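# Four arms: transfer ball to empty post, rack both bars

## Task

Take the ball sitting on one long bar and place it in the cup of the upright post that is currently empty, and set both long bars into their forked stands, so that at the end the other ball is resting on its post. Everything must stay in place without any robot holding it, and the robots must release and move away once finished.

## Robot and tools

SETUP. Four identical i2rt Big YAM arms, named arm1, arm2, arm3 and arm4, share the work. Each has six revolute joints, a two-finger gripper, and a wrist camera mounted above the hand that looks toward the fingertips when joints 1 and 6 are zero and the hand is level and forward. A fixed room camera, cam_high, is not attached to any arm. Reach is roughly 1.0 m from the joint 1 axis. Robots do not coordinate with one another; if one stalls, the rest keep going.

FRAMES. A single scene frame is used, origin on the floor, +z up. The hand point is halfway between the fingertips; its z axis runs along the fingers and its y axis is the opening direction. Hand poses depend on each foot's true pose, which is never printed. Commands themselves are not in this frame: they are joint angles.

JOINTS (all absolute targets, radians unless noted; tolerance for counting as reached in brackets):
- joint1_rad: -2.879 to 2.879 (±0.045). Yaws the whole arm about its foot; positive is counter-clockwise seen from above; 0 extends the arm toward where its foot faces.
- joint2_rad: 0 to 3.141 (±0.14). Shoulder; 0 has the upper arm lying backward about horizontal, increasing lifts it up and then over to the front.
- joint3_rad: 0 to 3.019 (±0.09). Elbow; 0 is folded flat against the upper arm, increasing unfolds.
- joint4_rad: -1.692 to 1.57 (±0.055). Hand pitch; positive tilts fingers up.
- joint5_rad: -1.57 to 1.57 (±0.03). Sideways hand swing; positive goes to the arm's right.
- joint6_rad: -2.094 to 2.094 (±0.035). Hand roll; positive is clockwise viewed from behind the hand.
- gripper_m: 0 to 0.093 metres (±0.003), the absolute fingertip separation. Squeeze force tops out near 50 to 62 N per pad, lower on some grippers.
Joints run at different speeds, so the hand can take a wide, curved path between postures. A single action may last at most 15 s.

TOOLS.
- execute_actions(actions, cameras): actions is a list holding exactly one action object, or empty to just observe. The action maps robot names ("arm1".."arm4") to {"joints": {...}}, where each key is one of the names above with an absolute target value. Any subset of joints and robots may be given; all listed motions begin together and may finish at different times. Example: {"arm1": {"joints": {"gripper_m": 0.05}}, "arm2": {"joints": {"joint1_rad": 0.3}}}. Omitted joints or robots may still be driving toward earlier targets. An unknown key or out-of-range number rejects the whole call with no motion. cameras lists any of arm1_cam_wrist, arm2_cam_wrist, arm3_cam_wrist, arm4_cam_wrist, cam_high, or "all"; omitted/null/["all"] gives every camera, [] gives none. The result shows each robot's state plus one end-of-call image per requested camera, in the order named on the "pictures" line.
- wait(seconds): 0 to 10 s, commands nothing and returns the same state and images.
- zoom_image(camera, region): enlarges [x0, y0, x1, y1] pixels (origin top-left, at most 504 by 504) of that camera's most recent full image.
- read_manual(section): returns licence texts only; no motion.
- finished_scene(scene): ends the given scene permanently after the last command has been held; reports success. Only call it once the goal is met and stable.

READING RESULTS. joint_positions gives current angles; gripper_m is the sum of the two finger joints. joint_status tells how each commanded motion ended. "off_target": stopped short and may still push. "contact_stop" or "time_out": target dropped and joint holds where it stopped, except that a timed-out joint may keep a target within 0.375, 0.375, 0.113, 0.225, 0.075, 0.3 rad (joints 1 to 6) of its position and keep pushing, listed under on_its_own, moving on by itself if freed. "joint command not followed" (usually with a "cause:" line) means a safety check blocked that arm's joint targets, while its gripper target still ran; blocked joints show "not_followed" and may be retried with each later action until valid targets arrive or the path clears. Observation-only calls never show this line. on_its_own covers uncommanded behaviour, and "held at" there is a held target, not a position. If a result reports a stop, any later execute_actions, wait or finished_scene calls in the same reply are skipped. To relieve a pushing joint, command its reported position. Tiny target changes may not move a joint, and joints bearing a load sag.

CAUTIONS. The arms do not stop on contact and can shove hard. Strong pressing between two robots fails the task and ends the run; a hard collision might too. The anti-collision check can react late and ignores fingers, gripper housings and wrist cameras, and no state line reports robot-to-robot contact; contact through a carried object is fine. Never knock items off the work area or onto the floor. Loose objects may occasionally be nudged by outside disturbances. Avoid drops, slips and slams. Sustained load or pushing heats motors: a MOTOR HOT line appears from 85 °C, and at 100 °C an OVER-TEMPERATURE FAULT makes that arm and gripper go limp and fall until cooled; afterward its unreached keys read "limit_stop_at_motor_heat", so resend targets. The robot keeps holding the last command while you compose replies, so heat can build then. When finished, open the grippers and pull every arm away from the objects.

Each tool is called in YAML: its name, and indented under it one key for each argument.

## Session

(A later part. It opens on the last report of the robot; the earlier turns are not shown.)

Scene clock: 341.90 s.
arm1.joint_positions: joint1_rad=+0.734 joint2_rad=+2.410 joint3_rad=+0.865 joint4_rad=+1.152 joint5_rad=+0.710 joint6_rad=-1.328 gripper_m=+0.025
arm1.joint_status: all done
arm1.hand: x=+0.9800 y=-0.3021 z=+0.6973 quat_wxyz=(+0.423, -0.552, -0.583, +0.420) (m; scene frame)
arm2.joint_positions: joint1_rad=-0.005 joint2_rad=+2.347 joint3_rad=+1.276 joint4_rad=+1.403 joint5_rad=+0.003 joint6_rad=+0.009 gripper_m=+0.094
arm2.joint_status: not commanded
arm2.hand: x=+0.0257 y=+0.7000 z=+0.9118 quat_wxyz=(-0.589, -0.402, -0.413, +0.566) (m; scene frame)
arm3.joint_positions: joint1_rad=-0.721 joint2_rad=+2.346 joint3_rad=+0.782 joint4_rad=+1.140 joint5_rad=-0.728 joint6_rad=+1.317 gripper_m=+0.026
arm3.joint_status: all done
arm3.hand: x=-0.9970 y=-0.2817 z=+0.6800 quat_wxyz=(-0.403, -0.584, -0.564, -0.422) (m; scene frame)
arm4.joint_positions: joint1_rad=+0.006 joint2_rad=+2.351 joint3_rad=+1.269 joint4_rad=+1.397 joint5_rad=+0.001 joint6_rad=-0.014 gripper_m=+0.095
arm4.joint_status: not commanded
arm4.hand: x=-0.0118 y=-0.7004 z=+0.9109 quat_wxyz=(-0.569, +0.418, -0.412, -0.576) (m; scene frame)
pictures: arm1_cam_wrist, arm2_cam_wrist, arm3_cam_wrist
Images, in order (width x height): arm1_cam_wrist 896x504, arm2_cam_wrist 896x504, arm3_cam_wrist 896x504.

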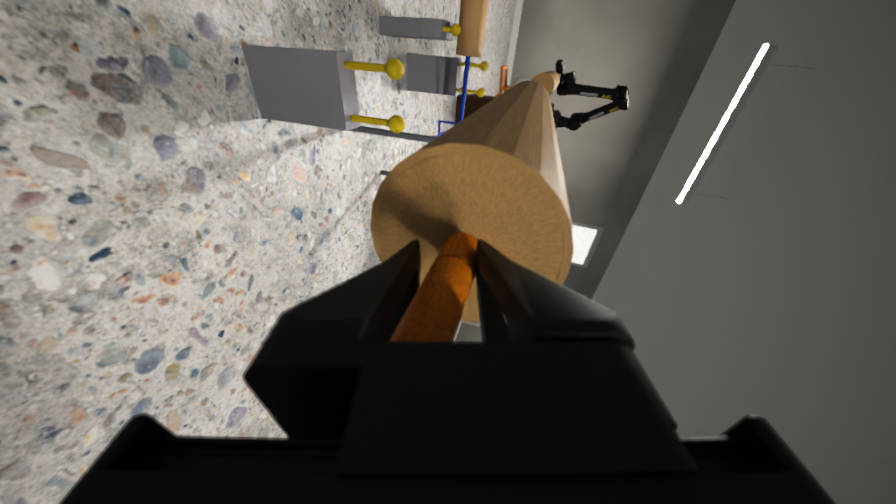

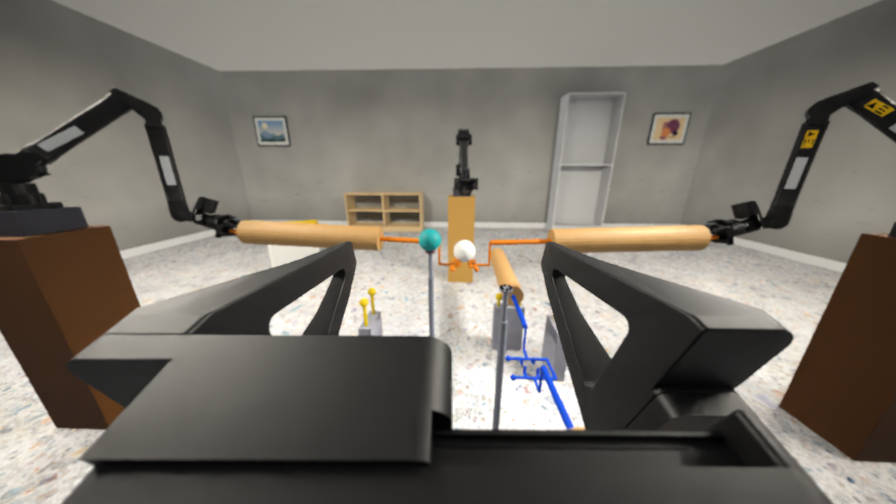

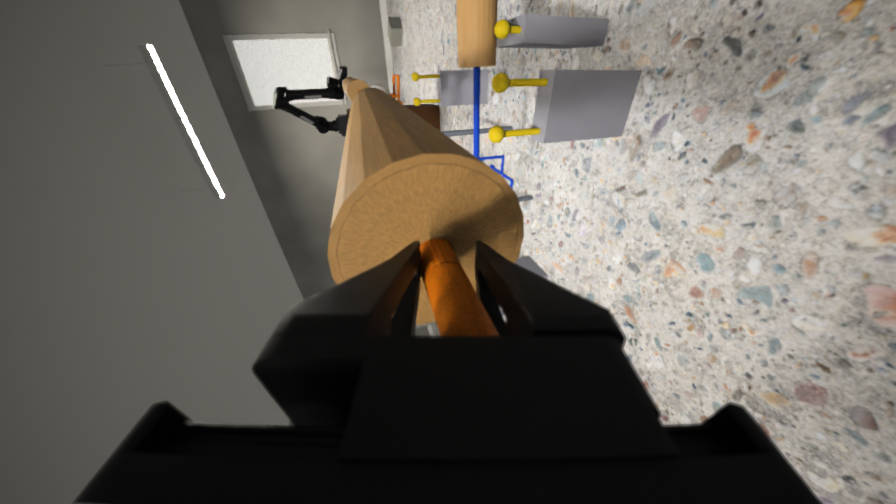

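execute_actions:
  actions:
    - {"arm1": {"joints": {"joint2_rad": 2.160, "joint3_rad": 0.774, "joint4_rad": 0.972}}, "arm3": {"joints": {"joint2_rad": 2.068, "joint3_rad": 0.700, "joint4_rad": 0.940}}}
  cameras: []

execute_actions:
  actions:
    - {"arm1": {"joints": {"joint2_rad": 1.912, "joint3_rad": 0.734, "joint4_rad": 0.763}}, "arm3": {"joints": {"joint2_rad": 1.808, "joint3_rad": 0.675, "joint4_rad": 0.706}}}
  cameras: ["arm1_cam_wrist", "arm2_cam_wrist", "arm3_cam_wrist", "arm4_cam_wrist"]

Scene clock: 346.77 s.
arm1.joint_positions: joint1_rad=+0.735 joint2_rad=+2.162 joint3_rad=+0.774 joint4_rad=+0.992 joint5_rad=+0.710 joint6_rad=-1.329 gripper_m=+0.026
arm1.joint_status: all done
arm1.hand: x=+0.9807 y=-0.3033 z=+0.7771 quat_wxyz=(+0.423, -0.551, -0.584, +0.419) (m; scene frame)
arm2.joint_positions: joint1_rad=-0.005 joint2_rad=+2.347 joint3_rad=+1.276 joint4_rad=+1.403 joint5_rad=+0.003 joint6_rad=+0.009 gripper_m=+0.094
arm2.joint_status: not commanded
arm2.hand: x=+0.0257 y=+0.7000 z=+0.9118 quat_wxyz=(-0.589, -0.402, -0.413, +0.566) (m; scene frame)
arm3.joint_positions: joint1_rad=-0.722 joint2_rad=+2.083 joint3_rad=+0.701 joint4_rad=+0.956 joint5_rad=-0.728 joint6_rad=+1.320 gripper_m=+0.026
arm3.joint_status: all done
arm3.hand: x=-0.9961 y=-0.2828 z=+0.7603 quat_wxyz=(-0.403, -0.586, -0.563, -0.422) (m; scene frame)
arm4.joint_positions: joint1_rad=+0.006 joint2_rad=+2.351 joint3_rad=+1.269 joint4_rad=+1.397 joint5_rad=+0.001 joint6_rad=-0.014 gripper_m=+0.095
arm4.joint_status: not commanded
arm4.hand: x=-0.0118 y=-0.7004 z=+0.9109 quat_wxyz=(-0.569, +0.418, -0.412, -0.576) (m; scene frame)
pictures: none
No camera images: the call's "cameras" was empty. Leave "cameras" out to get every camera's image.

Scene clock: 347.80 s.
arm1.joint_positions: joint1_rad=+0.735 joint2_rad=+1.913 joint3_rad=+0.733 joint4_rad=+0.785 joint5_rad=+0.709 joint6_rad=-1.330 gripper_m=+0.026
arm1.joint_status: all done
arm1.hand: x=+0.9811 y=-0.3036 z=+0.8571 quat_wxyz=(+0.423, -0.551, -0.584, +0.419) (m; scene frame)
arm2.joint_positions: joint1_rad=-0.005 joint2_rad=+2.347 joint3_rad=+1.276 joint4_rad=+1.403 joint5_rad=+0.003 joint6_rad=+0.009 gripper_m=+0.094
arm2.joint_status: not commanded
arm2.hand: x=+0.0257 y=+0.7000 z=+0.9118 quat_wxyz=(-0.589, -0.402, -0.413, +0.566) (m; scene frame)
arm3.joint_positions: joint1_rad=-0.722 joint2_rad=+1.819 joint3_rad=+0.673 joint4_rad=+0.722 joint5_rad=-0.727 joint6_rad=+1.319 gripper_m=+0.026
arm3.joint_status: all done
arm3.hand: x=-0.9954 y=-0.2832 z=+0.8415 quat_wxyz=(-0.404, -0.585, -0.562, -0.422) (m; scene frame)
arm4.joint_positions: joint1_rad=+0.006 joint2_rad=+2.351 joint3_rad=+1.269 joint4_rad=+1.397 joint5_rad=+0.001 joint6_rad=-0.014 gripper_m=+0.095
arm4.joint_status: not commanded
arm4.hand: x=-0.0118 y=-0.7004 z=+0.9109 quat_wxyz=(-0.569, +0.418, -0.412, -0.576) (m; scene frame)
pictures: arm1_cam_wrist, arm2_cam_wrist, arm3_cam_wrist, arm4_cam_wrist
Images, in order (width x height): arm1_cam_wrist 896x504, arm2_cam_wrist 896x504, arm3_cam_wrist 896x504, arm4_cam_wrist 896x504.

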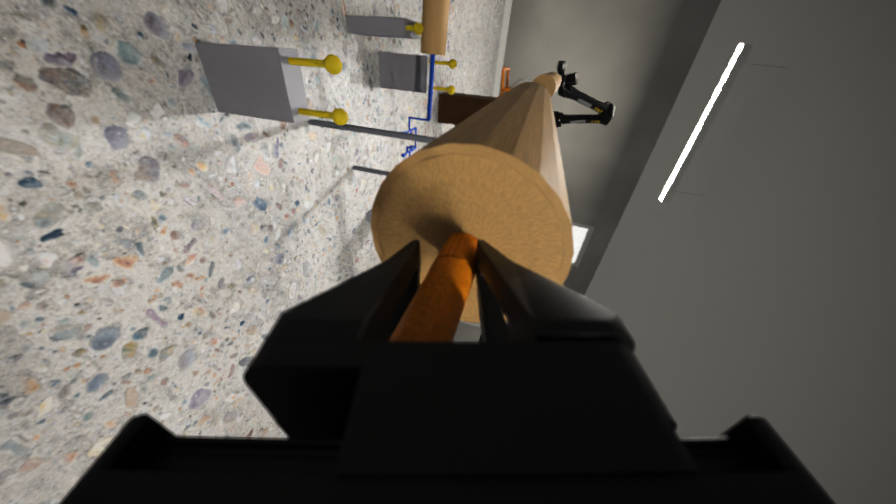

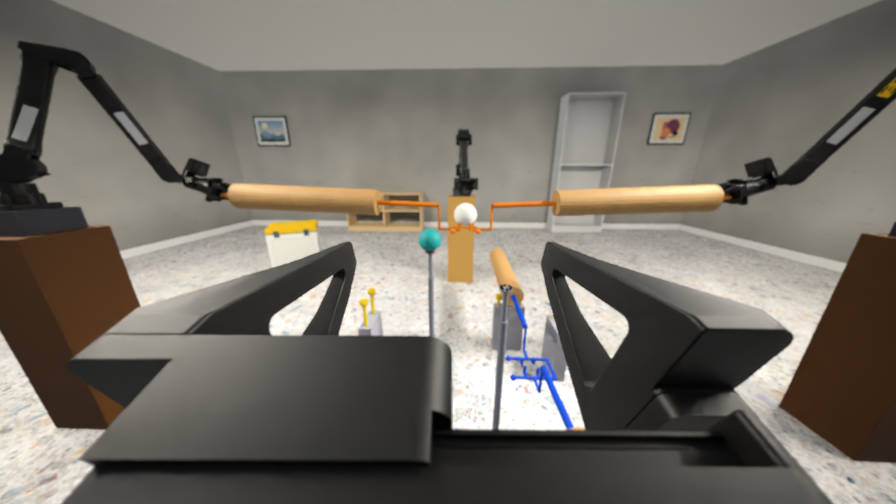

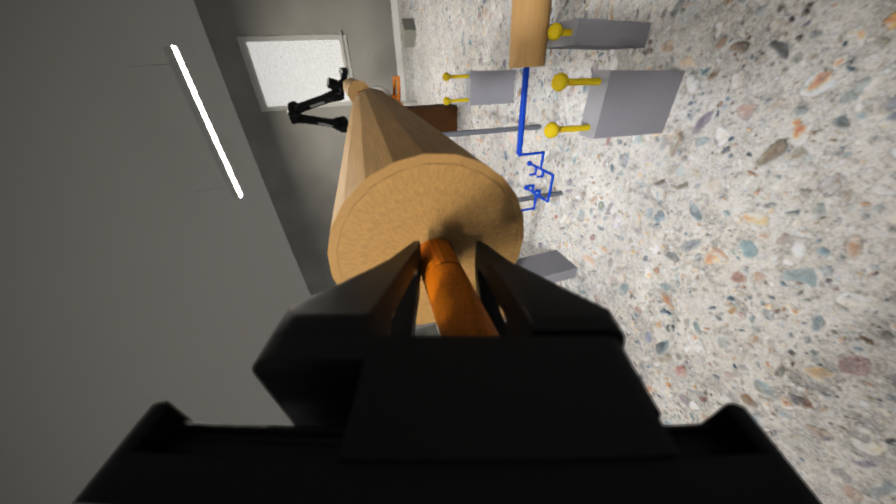

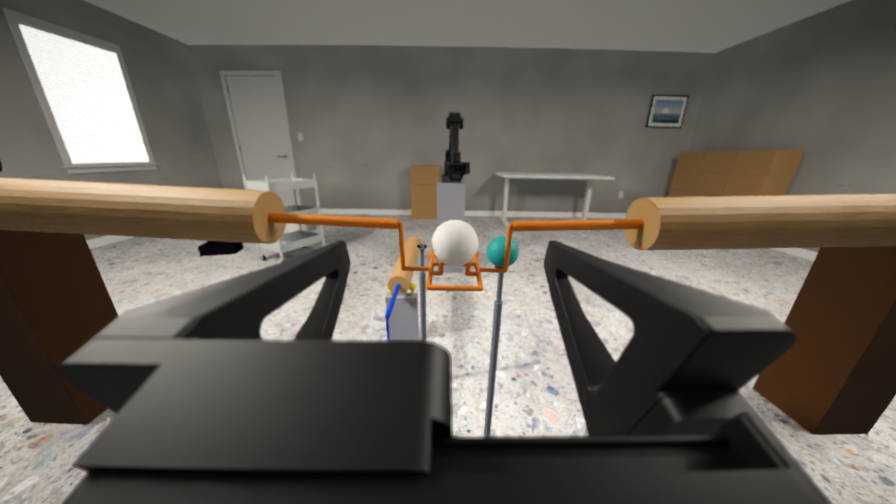

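execute_actions:
  actions:
    - {"arm1": {"joints": {"joint1_rad": 0.748, "joint2_rad": 2.034, "joint3_rad": 0.729, "joint4_rad": 1.108, "joint5_rad": 0.770, "joint6_rad": -1.459}}, "arm3": {"joints": {"joint1_rad": -0.728, "joint2_rad": 1.961, "joint3_rad": 0.654, "joint4_rad": 1.116, "joint5_rad": -0.750, "joint6_rad": 1.471}}}
  cameras: ["arm1_cam_wrist", "arm3_cam_wrist", "arm4_cam_wrist"]

Scene clock: 441.00 s.
arm1.joint_positions: joint1_rad=+0.744 joint2_rad=+2.057 joint3_rad=+0.725 joint4_rad=+1.075 joint5_rad=+0.763 joint6_rad=-1.442 gripper_m=+0.022
arm1.joint_status: all done
arm1.on_its_own: gripper_m moved -0.003 toward your old target +0.000
arm1.hand: x=+0.9832 y=-0.2986 z=+0.8367 quat_wxyz=(+0.465, -0.525, -0.561, +0.440) (m; scene frame)
arm2.joint_positions: joint1_rad=-0.005 joint2_rad=+2.347 joint3_rad=+1.276 joint4_rad=+1.403 joint5_rad=+0.003 joint6_rad=+0.009 gripper_m=+0.094
arm2.joint_status: not commanded
arm2.hand: x=+0.0257 y=+0.7000 z=+0.9118 quat_wxyz=(-0.589, -0.402, -0.413, +0.566) (m; scene frame)
arm3.joint_positions: joint1_rad=-0.721 joint2_rad=+1.973 joint3_rad=+0.648 joint4_rad=+1.083 joint5_rad=-0.744 joint6_rad=+1.457 gripper_m=+0.021
arm3.joint_status: all done
arm3.on_its_own: gripper_m moved -0.005 toward your old target +0.000
arm3.hand: x=-0.9957 y=-0.2794 z=+0.8253 quat_wxyz=(-0.441, -0.563, -0.527, -0.460) (m; scene frame)
arm4.joint_positions: joint1_rad=+0.006 joint2_rad=+2.351 joint3_rad=+1.269 joint4_rad=+1.397 joint5_rad=+0.001 joint6_rad=-0.014 gripper_m=+0.095
arm4.joint_status: not commanded
arm4.hand: x=-0.0118 y=-0.7004 z=+0.9109 quat_wxyz=(-0.569, +0.418, -0.412, -0.576) (m; scene frame)
pictures: arm1_cam_wrist, arm3_cam_wrist, arm4_cam_wrist
Images, in order (width x height): arm1_cam_wrist 896x504, arm3_cam_wrist 896x504, arm4_cam_wrist 896x504.

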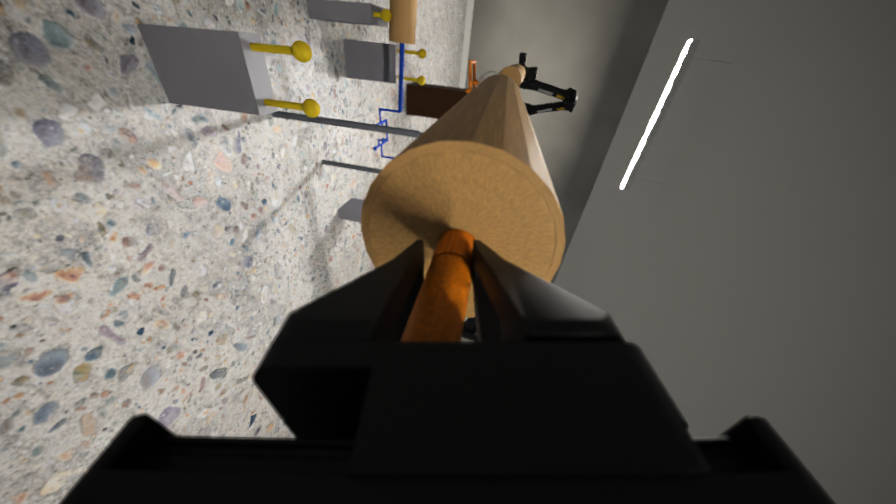

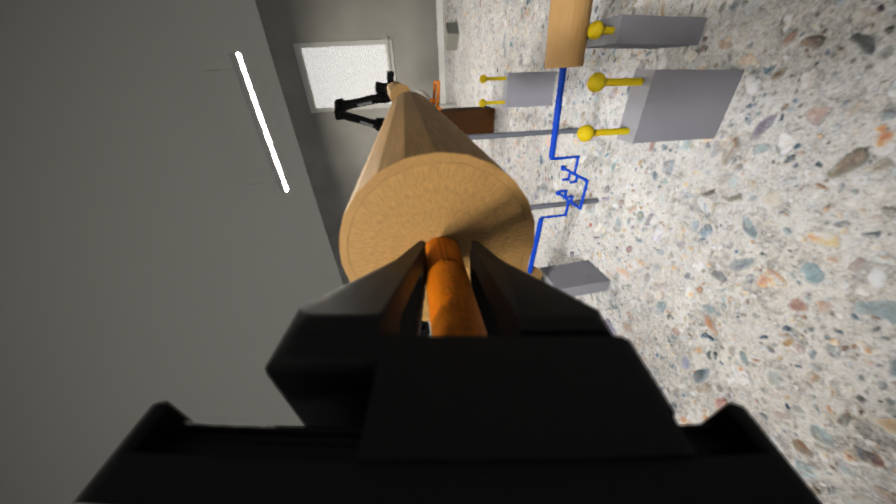

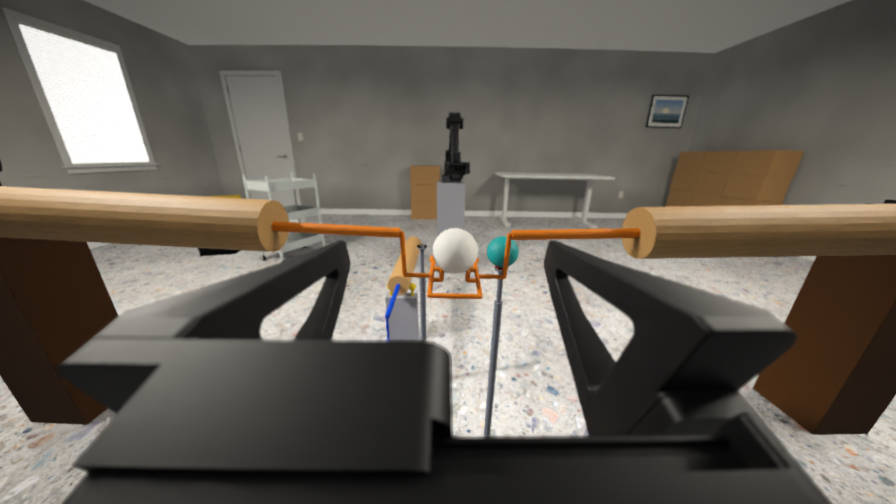

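execute_actions:
  actions: []

Scene clock: 456.73 s.
arm1.joint_positions: joint1_rad=+0.744 joint2_rad=+2.057 joint3_rad=+0.725 joint4_rad=+1.075 joint5_rad=+0.763 joint6_rad=-1.442 gripper_m=+0.022
arm1.joint_status: all done
arm1.hand: x=+0.9832 y=-0.2986 z=+0.8367 quat_wxyz=(+0.465, -0.525, -0.561, +0.440) (m; scene frame)
arm2.joint_positions: joint1_rad=-0.005 joint2_rad=+2.347 joint3_rad=+1.276 joint4_rad=+1.403 joint5_rad=+0.003 joint6_rad=+0.009 gripper_m=+0.094
arm2.joint_status: not commanded
arm2.hand: x=+0.0257 y=+0.7000 z=+0.9118 quat_wxyz=(-0.589, -0.402, -0.413, +0.566) (m; scene frame)
arm3.joint_positions: joint1_rad=-0.721 joint2_rad=+1.973 joint3_rad=+0.648 joint4_rad=+1.083 joint5_rad=-0.744 joint6_rad=+1.457 gripper_m=+0.021
arm3.joint_status: all done
arm3.hand: x=-0.9957 y=-0.2794 z=+0.8253 quat_wxyz=(-0.441, -0.563, -0.527, -0.460) (m; scene frame)
arm4.joint_positions: joint1_rad=+0.006 joint2_rad=+2.351 joint3_rad=+1.269 joint4_rad=+1.397 joint5_rad=+0.001 joint6_rad=-0.014 gripper_m=+0.095
arm4.joint_status: not commanded
arm4.hand: x=-0.0118 y=-0.7004 z=+0.9109 quat_wxyz=(-0.569, +0.418, -0.412, -0.576) (m; scene frame)
pictures: arm1_cam_wrist, arm2_cam_wrist, arm3_cam_wrist, arm4_cam_wrist, cam_high
Images, in order (width x height): arm1_cam_wrist 896x504, arm2_cam_wrist 896x504, arm3_cam_wrist 896x504, arm4_cam_wrist 896x504, cam_high 896x504.

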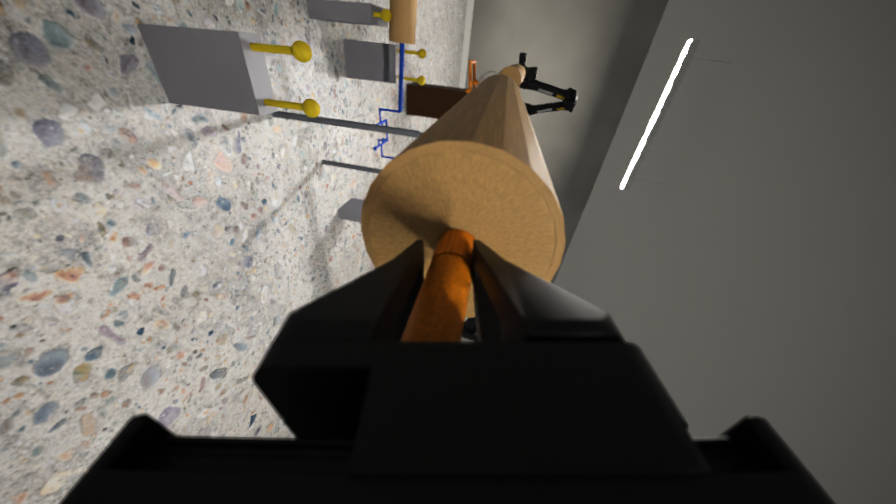

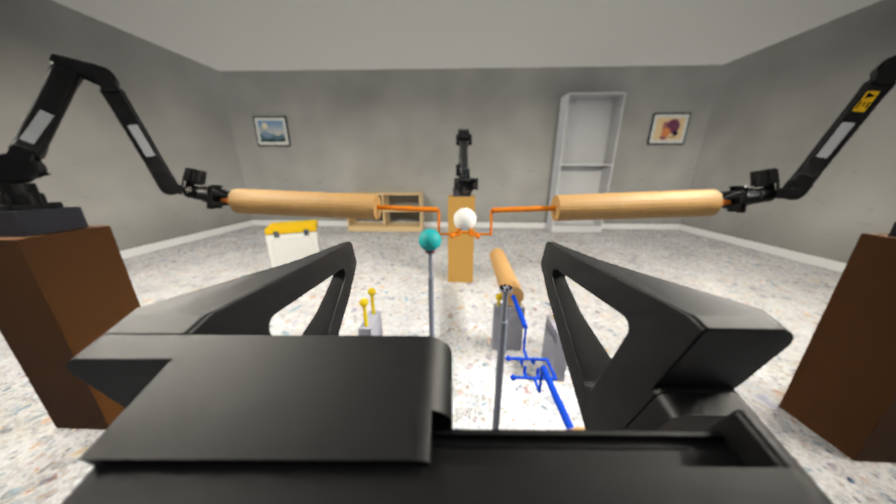

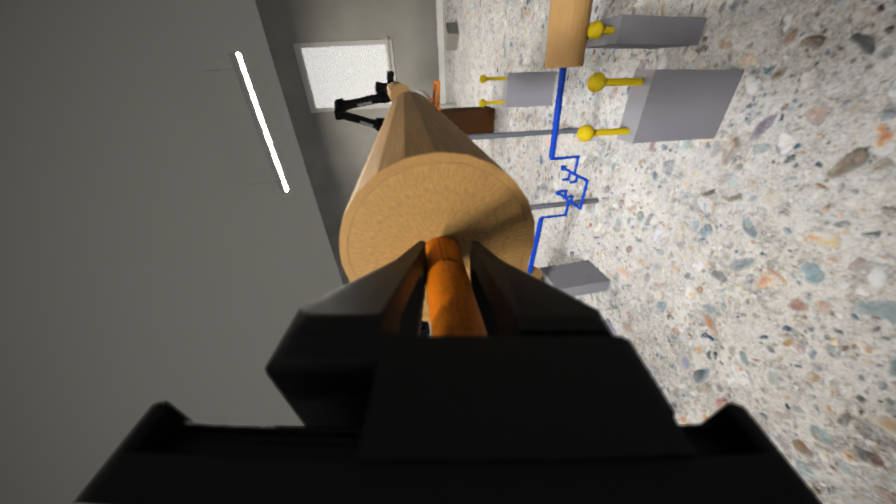

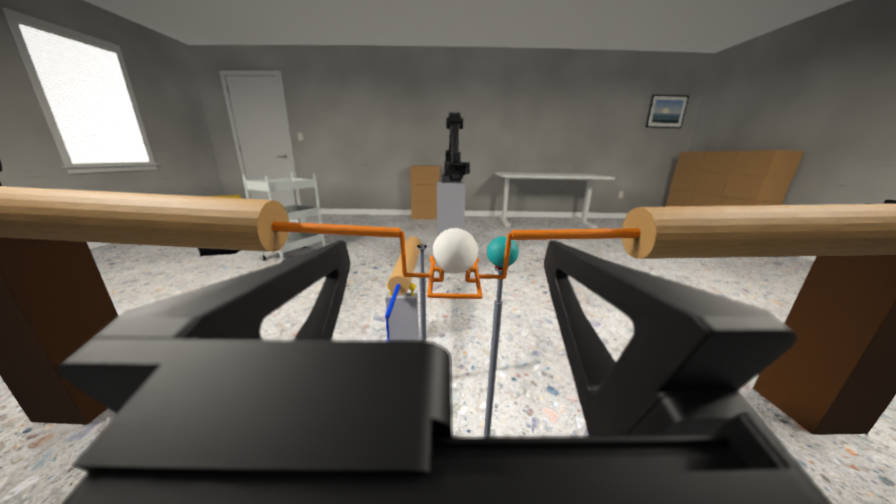

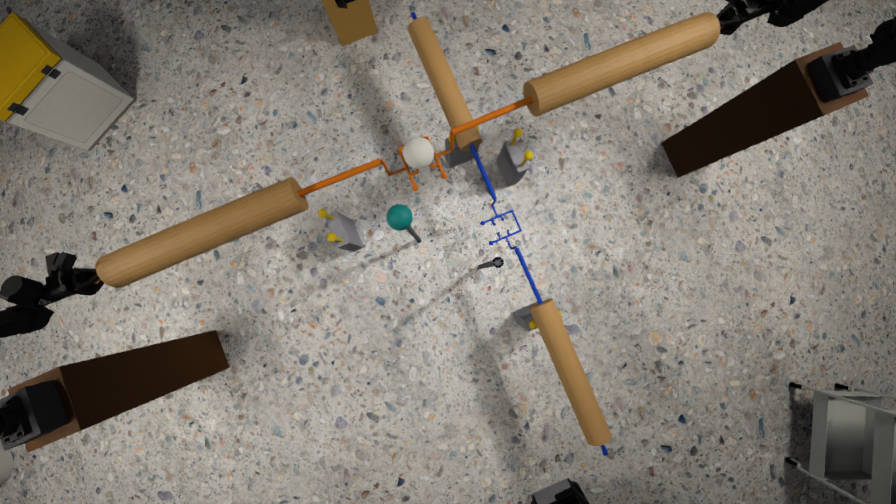

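execute_actions:
  actions:
    - {"arm1": {"joints": {"joint1_rad": 0.745, "joint2_rad": 2.075, "joint3_rad": 0.725, "joint4_rad": 1.26, "joint5_rad": 0.779, "joint6_rad": -1.526}}, "arm3": {"joints": {"joint1_rad": -0.723, "joint2_rad": 1.965, "joint3_rad": 0.645, "joint4_rad": 1.245, "joint5_rad": -0.751, "joint6_rad": 1.533}}}
  cameras: []

execute_actions:
  actions:
    - {"arm1": {"joints": {"joint1_rad": 0.747, "joint2_rad": 2.10, "joint3_rad": 0.725, "joint4_rad": 1.425, "joint5_rad": 0.795, "joint6_rad": -1.61}}, "arm3": {"joints": {"joint1_rad": -0.725, "joint2_rad": 1.98, "joint3_rad": 0.642, "joint4_rad": 1.385, "joint5_rad": -0.758, "joint6_rad": 1.61}}}
  cameras: ["arm1_cam_wrist", "arm3_cam_wrist", "arm4_cam_wrist"]

Scene clock: 477.30 s.
arm1.joint_positions: joint1_rad=+0.744 joint2_rad=+2.087 joint3_rad=+0.716 joint4_rad=+1.218 joint5_rad=+0.773 joint6_rad=-1.507 gripper_m=+0.020
arm1.joint_status: all done
arm1.hand: x=+0.9842 y=-0.2960 z=+0.8465 quat_wxyz=(+0.483, -0.510, -0.541, +0.462) (m; scene frame)
arm2.joint_positions: joint1_rad=-0.005 joint2_rad=+2.347 joint3_rad=+1.276 joint4_rad=+1.403 joint5_rad=+0.003 joint6_rad=+0.009 gripper_m=+0.094
arm2.joint_status: not commanded
arm2.hand: x=+0.0257 y=+0.7000 z=+0.9118 quat_wxyz=(-0.589, -0.402, -0.413, +0.566) (m; scene frame)
arm3.joint_positions: joint1_rad=-0.721 joint2_rad=+1.973 joint3_rad=+0.635 joint4_rad=+1.203 joint5_rad=-0.746 joint6_rad=+1.515 gripper_m=+0.019
arm3.joint_status: all done
arm3.hand: x=-0.9960 y=-0.2786 z=+0.8451 quat_wxyz=(-0.467, -0.542, -0.511, -0.476) (m; scene frame)
arm4.joint_positions: joint1_rad=+0.006 joint2_rad=+2.351 joint3_rad=+1.269 joint4_rad=+1.397 joint5_rad=+0.001 joint6_rad=-0.014 gripper_m=+0.095
arm4.joint_status: not commanded
arm4.hand: x=-0.0118 y=-0.7004 z=+0.9109 quat_wxyz=(-0.569, +0.418, -0.412, -0.576) (m; scene frame)
pictures: none
No camera images: the call's "cameras" was empty. Leave "cameras" out to get every camera's image.

Scene clock: 479.30 s.
arm1.joint_positions: joint1_rad=+0.744 joint2_rad=+2.115 joint3_rad=+0.715 joint4_rad=+1.370 joint5_rad=+0.790 joint6_rad=-1.593 gripper_m=+0.019
arm1.joint_status: joint4_rad time_out (moved +0.151 of +0.207); the others done
arm1.on_its_own: joint4_rad reads +1.370 and still pushes toward +1.425 since a time_out
arm1.hand: x=+0.9845 y=-0.2930 z=+0.8614 quat_wxyz=(+0.509, -0.492, -0.517, +0.481) (m; scene frame)
arm2.joint_positions: joint1_rad=-0.005 joint2_rad=+2.347 joint3_rad=+1.276 joint4_rad=+1.403 joint5_rad=+0.003 joint6_rad=+0.009 gripper_m=+0.094
arm2.joint_status: not commanded
arm2.hand: x=+0.0257 y=+0.7000 z=+0.9118 quat_wxyz=(-0.589, -0.402, -0.413, +0.566) (m; scene frame)
arm3.joint_positions: joint1_rad=-0.721 joint2_rad=+1.987 joint3_rad=+0.627 joint4_rad=+1.327 joint5_rad=-0.753 joint6_rad=+1.587 gripper_m=+0.019
arm3.joint_status: joint4_rad time_out (moved +0.124 of +0.182); the others done
arm3.on_its_own: joint4_rad reads +1.327 and still pushes toward +1.385 since a time_out
arm3.hand: x=-0.9973 y=-0.2759 z=+0.8607 quat_wxyz=(-0.485, -0.524, -0.494, -0.497) (m; scene frame)
arm4.joint_positions: joint1_rad=+0.006 joint2_rad=+2.351 joint3_rad=+1.269 joint4_rad=+1.397 joint5_rad=+0.001 joint6_rad=-0.014 gripper_m=+0.095
arm4.joint_status: not commanded
arm4.hand: x=-0.0118 y=-0.7004 z=+0.9109 quat_wxyz=(-0.569, +0.418, -0.412, -0.576) (m; scene frame)
pictures: arm1_cam_wrist, arm3_cam_wrist, arm4_cam_wrist
Images, in order (width x height): arm1_cam_wrist 896x504, arm3_cam_wrist 896x504, arm4_cam_wrist 896x504.

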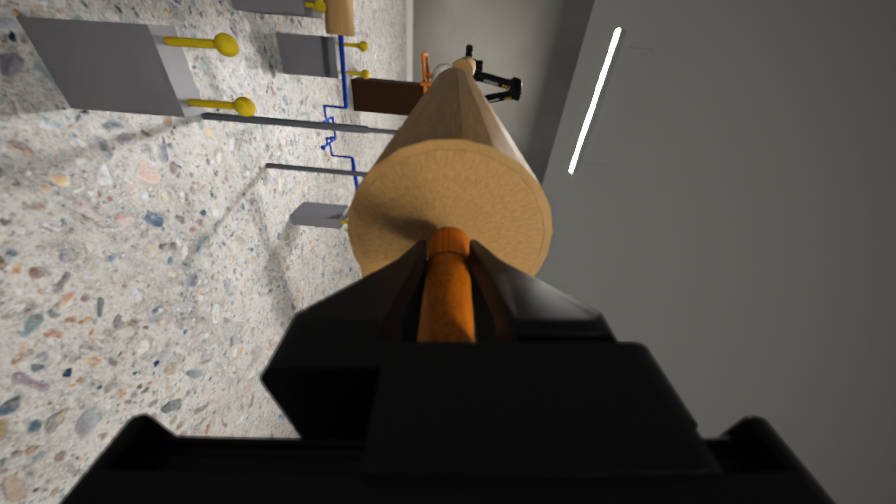

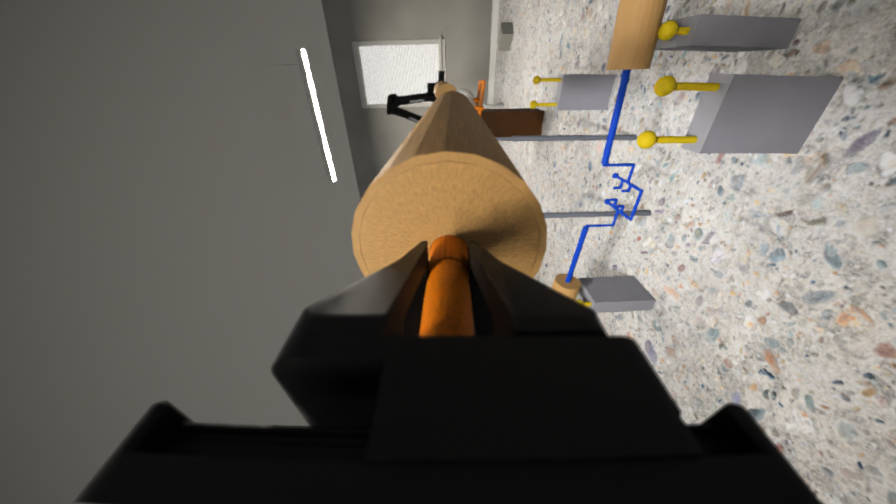

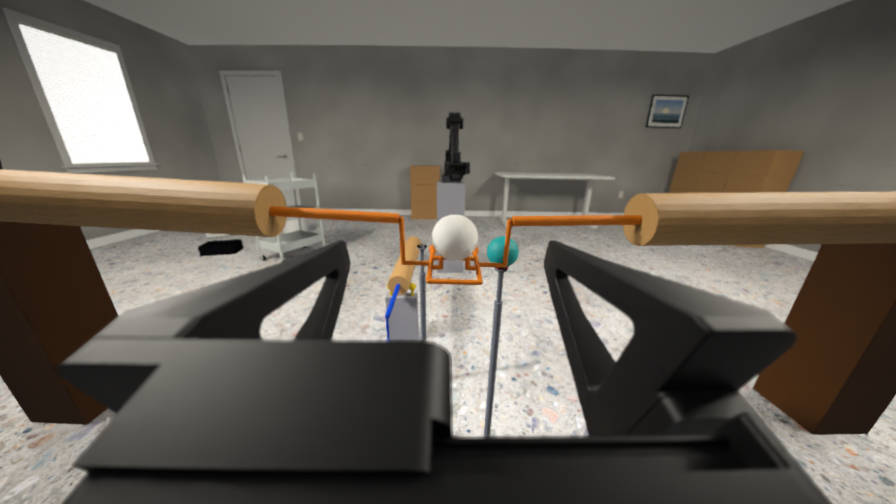

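execute_actions:
  actions:
    - {"arm1": {"joints": {"joint1_rad": 0.613, "joint2_rad": 2.095, "joint3_rad": 0.681, "joint4_rad": 1.44, "joint5_rad": 0.638, "joint6_rad": -1.61}}, "arm3": {"joints": {"joint1_rad": -0.769, "joint2_rad": 1.978, "joint3_rad": 0.620, "joint4_rad": 1.384, "joint5_rad": -0.825, "joint6_rad": 1.61}}}
  cameras: []

execute_actions:
  actions:
    - {"arm1": {"joints": {"joint1_rad": 0.4815, "joint2_rad": 2.092, "joint3_rad": 0.661, "joint4_rad": 1.456, "joint5_rad": 0.4845, "joint6_rad": -1.61}}, "arm3": {"joints": {"joint1_rad": -0.813, "joint2_rad": 1.969, "joint3_rad": 0.582, "joint4_rad": 1.412, "joint5_rad": -0.891, "joint6_rad": 1.61}}}
  cameras: ["cam_high", "arm4_cam_wrist"]

Scene clock: 587.40 s.
arm1.joint_positions: joint1_rad=+0.613 joint2_rad=+2.115 joint3_rad=+0.668 joint4_rad=+1.400 joint5_rad=+0.635 joint6_rad=-1.599 gripper_m=+0.019
arm1.joint_status: all done
arm1.hand: x=+0.9632 y=-0.2455 z=+0.8553 quat_wxyz=(+0.502, -0.487, -0.530, +0.480) (m; scene frame)
arm2.joint_positions: joint1_rad=-0.005 joint2_rad=+2.347 joint3_rad=+1.276 joint4_rad=+1.403 joint5_rad=+0.003 joint6_rad=+0.009 gripper_m=+0.094
arm2.joint_status: not commanded
arm2.hand: x=+0.0257 y=+0.7000 z=+0.9118 quat_wxyz=(-0.589, -0.402, -0.413, +0.566) (m; scene frame)
arm3.joint_positions: joint1_rad=-0.773 joint2_rad=+1.987 joint3_rad=+0.601 joint4_rad=+1.335 joint5_rad=-0.823 joint6_rad=+1.588 gripper_m=+0.019
arm3.joint_status: all done
arm3.hand: x=-1.0183 y=-0.2794 z=+0.8561 quat_wxyz=(-0.474, -0.525, -0.497, -0.502) (m; scene frame)
arm4.joint_positions: joint1_rad=+0.006 joint2_rad=+2.351 joint3_rad=+1.269 joint4_rad=+1.397 joint5_rad=+0.001 joint6_rad=-0.014 gripper_m=+0.095
arm4.joint_status: not commanded
arm4.hand: x=-0.0118 y=-0.7004 z=+0.9109 quat_wxyz=(-0.569, +0.418, -0.412, -0.576) (m; scene frame)
pictures: none
No camera images: the call's "cameras" was empty. Leave "cameras" out to get every camera's image.

Scene clock: 588.27 s.
arm1.joint_positions: joint1_rad=+0.481 joint2_rad=+2.115 joint3_rad=+0.648 joint4_rad=+1.421 joint5_rad=+0.481 joint6_rad=-1.605 gripper_m=+0.019
arm1.joint_status: all done
arm1.hand: x=+0.9407 y=-0.2017 z=+0.8543 quat_wxyz=(+0.496, -0.482, -0.536, +0.484) (m; scene frame)
arm2.joint_positions: joint1_rad=-0.005 joint2_rad=+2.347 joint3_rad=+1.276 joint4_rad=+1.403 joint5_rad=+0.003 joint6_rad=+0.009 gripper_m=+0.094
arm2.joint_status: not commanded
arm2.hand: x=+0.0257 y=+0.7000 z=+0.9118 quat_wxyz=(-0.589, -0.402, -0.413, +0.566) (m; scene frame)
arm3.joint_positions: joint1_rad=-0.817 joint2_rad=+1.987 joint3_rad=+0.565 joint4_rad=+1.367 joint5_rad=-0.890 joint6_rad=+1.588 gripper_m=+0.019
arm3.joint_status: all done
arm3.hand: x=-1.0397 y=-0.2765 z=+0.8537 quat_wxyz=(-0.467, -0.521, -0.502, -0.509) (m; scene frame)
arm4.joint_positions: joint1_rad=+0.006 joint2_rad=+2.351 joint3_rad=+1.269 joint4_rad=+1.397 joint5_rad=+0.001 joint6_rad=-0.014 gripper_m=+0.095
arm4.joint_status: not commanded
arm4.hand: x=-0.0118 y=-0.7004 z=+0.9109 quat_wxyz=(-0.569, +0.418, -0.412, -0.576) (m; scene frame)
pictures: arm4_cam_wrist, cam_high
Images, in order (width x height): arm4_cam_wrist 896x504, cam_high 896x504.

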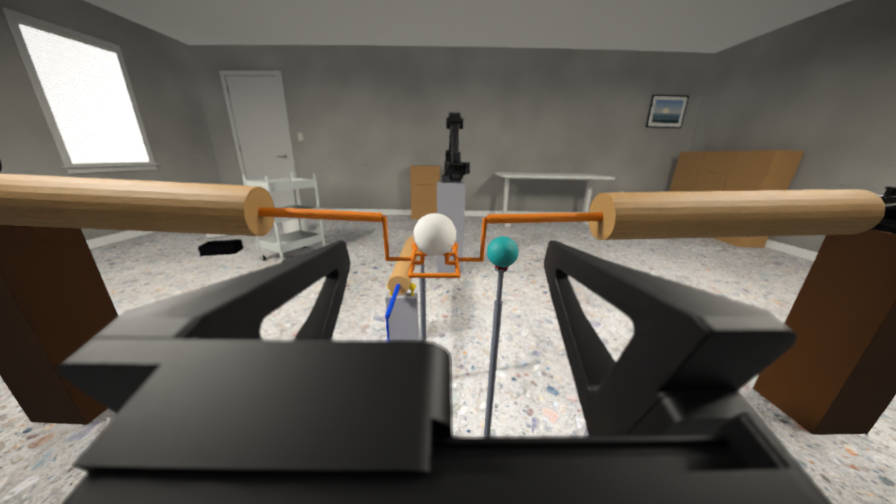

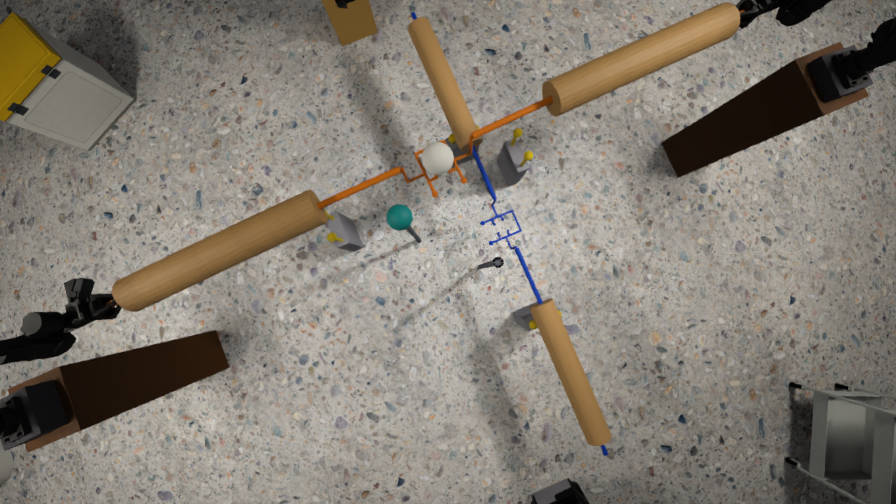

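execute_actions:
  actions:
    - {"arm1": {"joints": {"joint1_rad": 0.335, "joint2_rad": 2.076, "joint3_rad": 0.6575, "joint4_rad": 1.459, "joint5_rad": 0.315, "joint6_rad": -1.61}}, "arm3": {"joints": {"joint1_rad": -0.8585, "joint2_rad": 1.945, "joint3_rad": 0.5455, "joint4_rad": 1.4415, "joint5_rad": -0.959, "joint6_rad": 1.61}}}
  cameras: []

execute_actions:
  actions:
    - {"arm1": {"joints": {"joint1_rad": 0.188, "joint2_rad": 2.079, "joint3_rad": 0.678, "joint4_rad": 1.441, "joint5_rad": 0.146, "joint6_rad": -1.61}}, "arm3": {"joints": {"joint1_rad": -0.904, "joint2_rad": 1.938, "joint3_rad": 0.509, "joint4_rad": 1.471, "joint5_rad": -1.027, "joint6_rad": 1.61}}}
  cameras: ["cam_high", "arm4_cam_wrist", "arm2_cam_wrist"]

Scene clock: 594.70 s.
arm1.joint_positions: joint1_rad=+0.333 joint2_rad=+2.104 joint3_rad=+0.642 joint4_rad=+1.421 joint5_rad=+0.310 joint6_rad=-1.612 gripper_m=+0.019
arm1.joint_status: all done
arm1.hand: x=+0.9171 y=-0.1534 z=+0.8590 quat_wxyz=(+0.490, -0.476, -0.540, +0.491) (m; scene frame)
arm2.joint_positions: joint1_rad=-0.005 joint2_rad=+2.347 joint3_rad=+1.276 joint4_rad=+1.403 joint5_rad=+0.003 joint6_rad=+0.009 gripper_m=+0.094
arm2.joint_status: not commanded
arm2.hand: x=+0.0257 y=+0.7000 z=+0.9118 quat_wxyz=(-0.589, -0.402, -0.413, +0.566) (m; scene frame)
arm3.joint_positions: joint1_rad=-0.864 joint2_rad=+1.987 joint3_rad=+0.531 joint4_rad=+1.400 joint5_rad=-0.958 joint6_rad=+1.588 gripper_m=+0.019
arm3.joint_status: all done
arm3.hand: x=-1.0612 y=-0.2737 z=+0.8526 quat_wxyz=(-0.461, -0.516, -0.506, -0.515) (m; scene frame)
arm4.joint_positions: joint1_rad=+0.006 joint2_rad=+2.351 joint3_rad=+1.269 joint4_rad=+1.397 joint5_rad=+0.001 joint6_rad=-0.014 gripper_m=+0.095
arm4.joint_status: not commanded
arm4.hand: x=-0.0118 y=-0.7004 z=+0.9109 quat_wxyz=(-0.569, +0.418, -0.412, -0.576) (m; scene frame)
pictures: none
No camera images: the call's "cameras" was empty. Leave "cameras" out to get every camera's image.

Scene clock: 595.67 s.
arm1.joint_positions: joint1_rad=+0.185 joint2_rad=+2.104 joint3_rad=+0.657 joint4_rad=+1.421 joint5_rad=+0.141 joint6_rad=-1.616 gripper_m=+0.019
arm1.joint_status: all done
arm1.hand: x=+0.8950 y=-0.1035 z=+0.8634 quat_wxyz=(+0.487, -0.468, -0.541, +0.501) (m; scene frame)
arm2.joint_positions: joint1_rad=-0.005 joint2_rad=+2.347 joint3_rad=+1.276 joint4_rad=+1.403 joint5_rad=+0.003 joint6_rad=+0.009 gripper_m=+0.094
arm2.joint_status: not commanded
arm2.hand: x=+0.0257 y=+0.7000 z=+0.9118 quat_wxyz=(-0.589, -0.402, -0.413, +0.566) (m; scene frame)
arm3.joint_positions: joint1_rad=-0.905 joint2_rad=+1.984 joint3_rad=+0.498 joint4_rad=+1.432 joint5_rad=-1.026 joint6_rad=+1.588 gripper_m=+0.019
arm3.joint_status: all done
arm3.hand: x=-1.0805 y=-0.2675 z=+0.8532 quat_wxyz=(-0.455, -0.508, -0.511, -0.523) (m; scene frame)
arm4.joint_positions: joint1_rad=+0.006 joint2_rad=+2.351 joint3_rad=+1.269 joint4_rad=+1.397 joint5_rad=+0.001 joint6_rad=-0.014 gripper_m=+0.095
arm4.joint_status: not commanded
arm4.hand: x=-0.0118 y=-0.7004 z=+0.9109 quat_wxyz=(-0.569, +0.418, -0.412, -0.576) (m; scene frame)
pictures: arm2_cam_wrist, arm4_cam_wrist, cam_high
Images, in order (width x height): arm2_cam_wrist 896x504, arm4_cam_wrist 896x504, cam_high 896x504.

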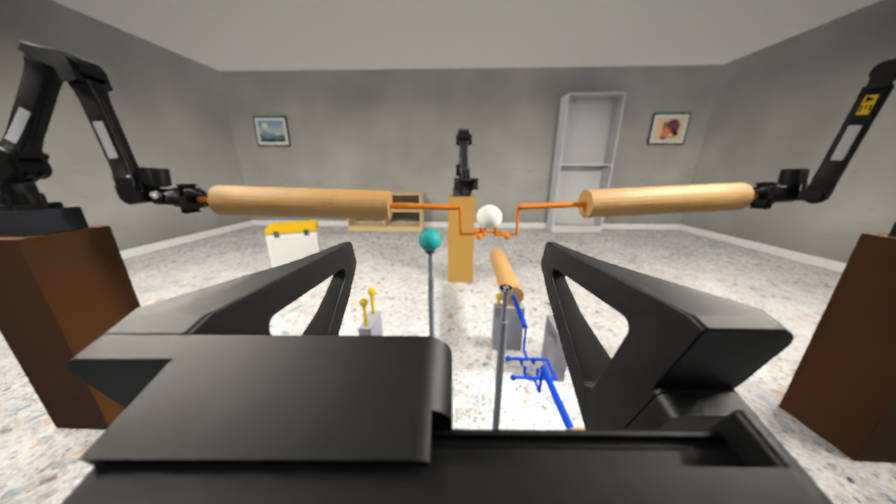

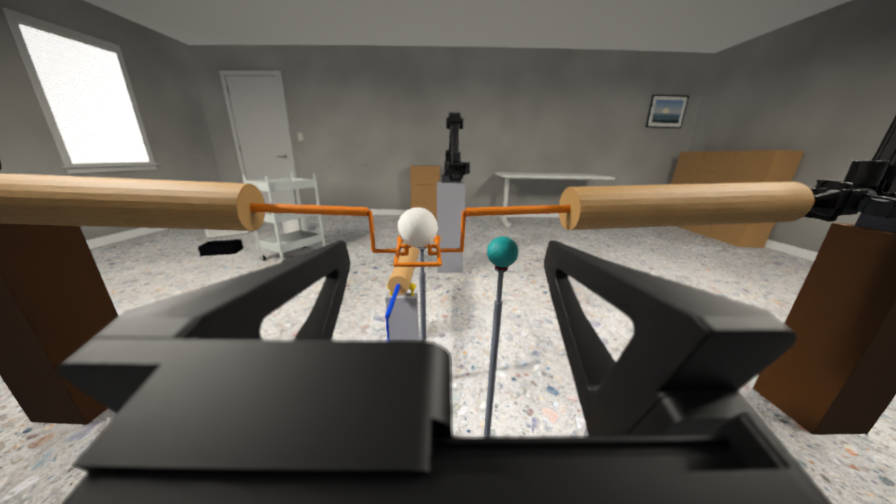

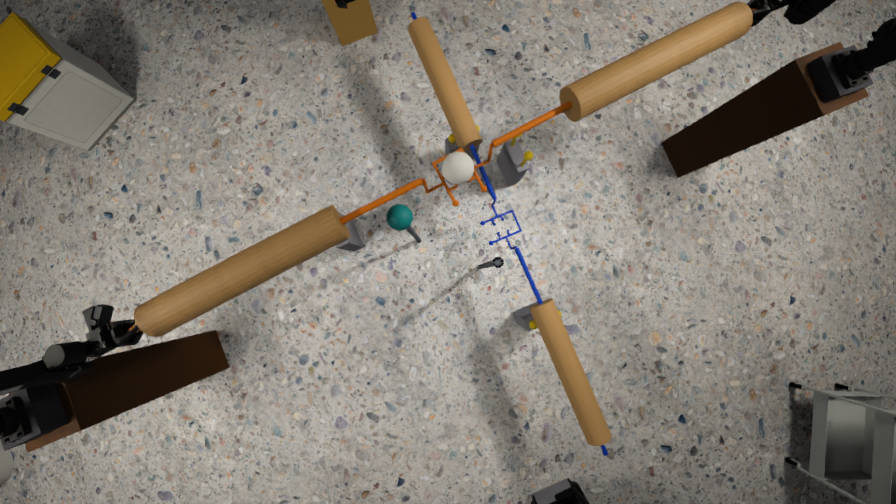

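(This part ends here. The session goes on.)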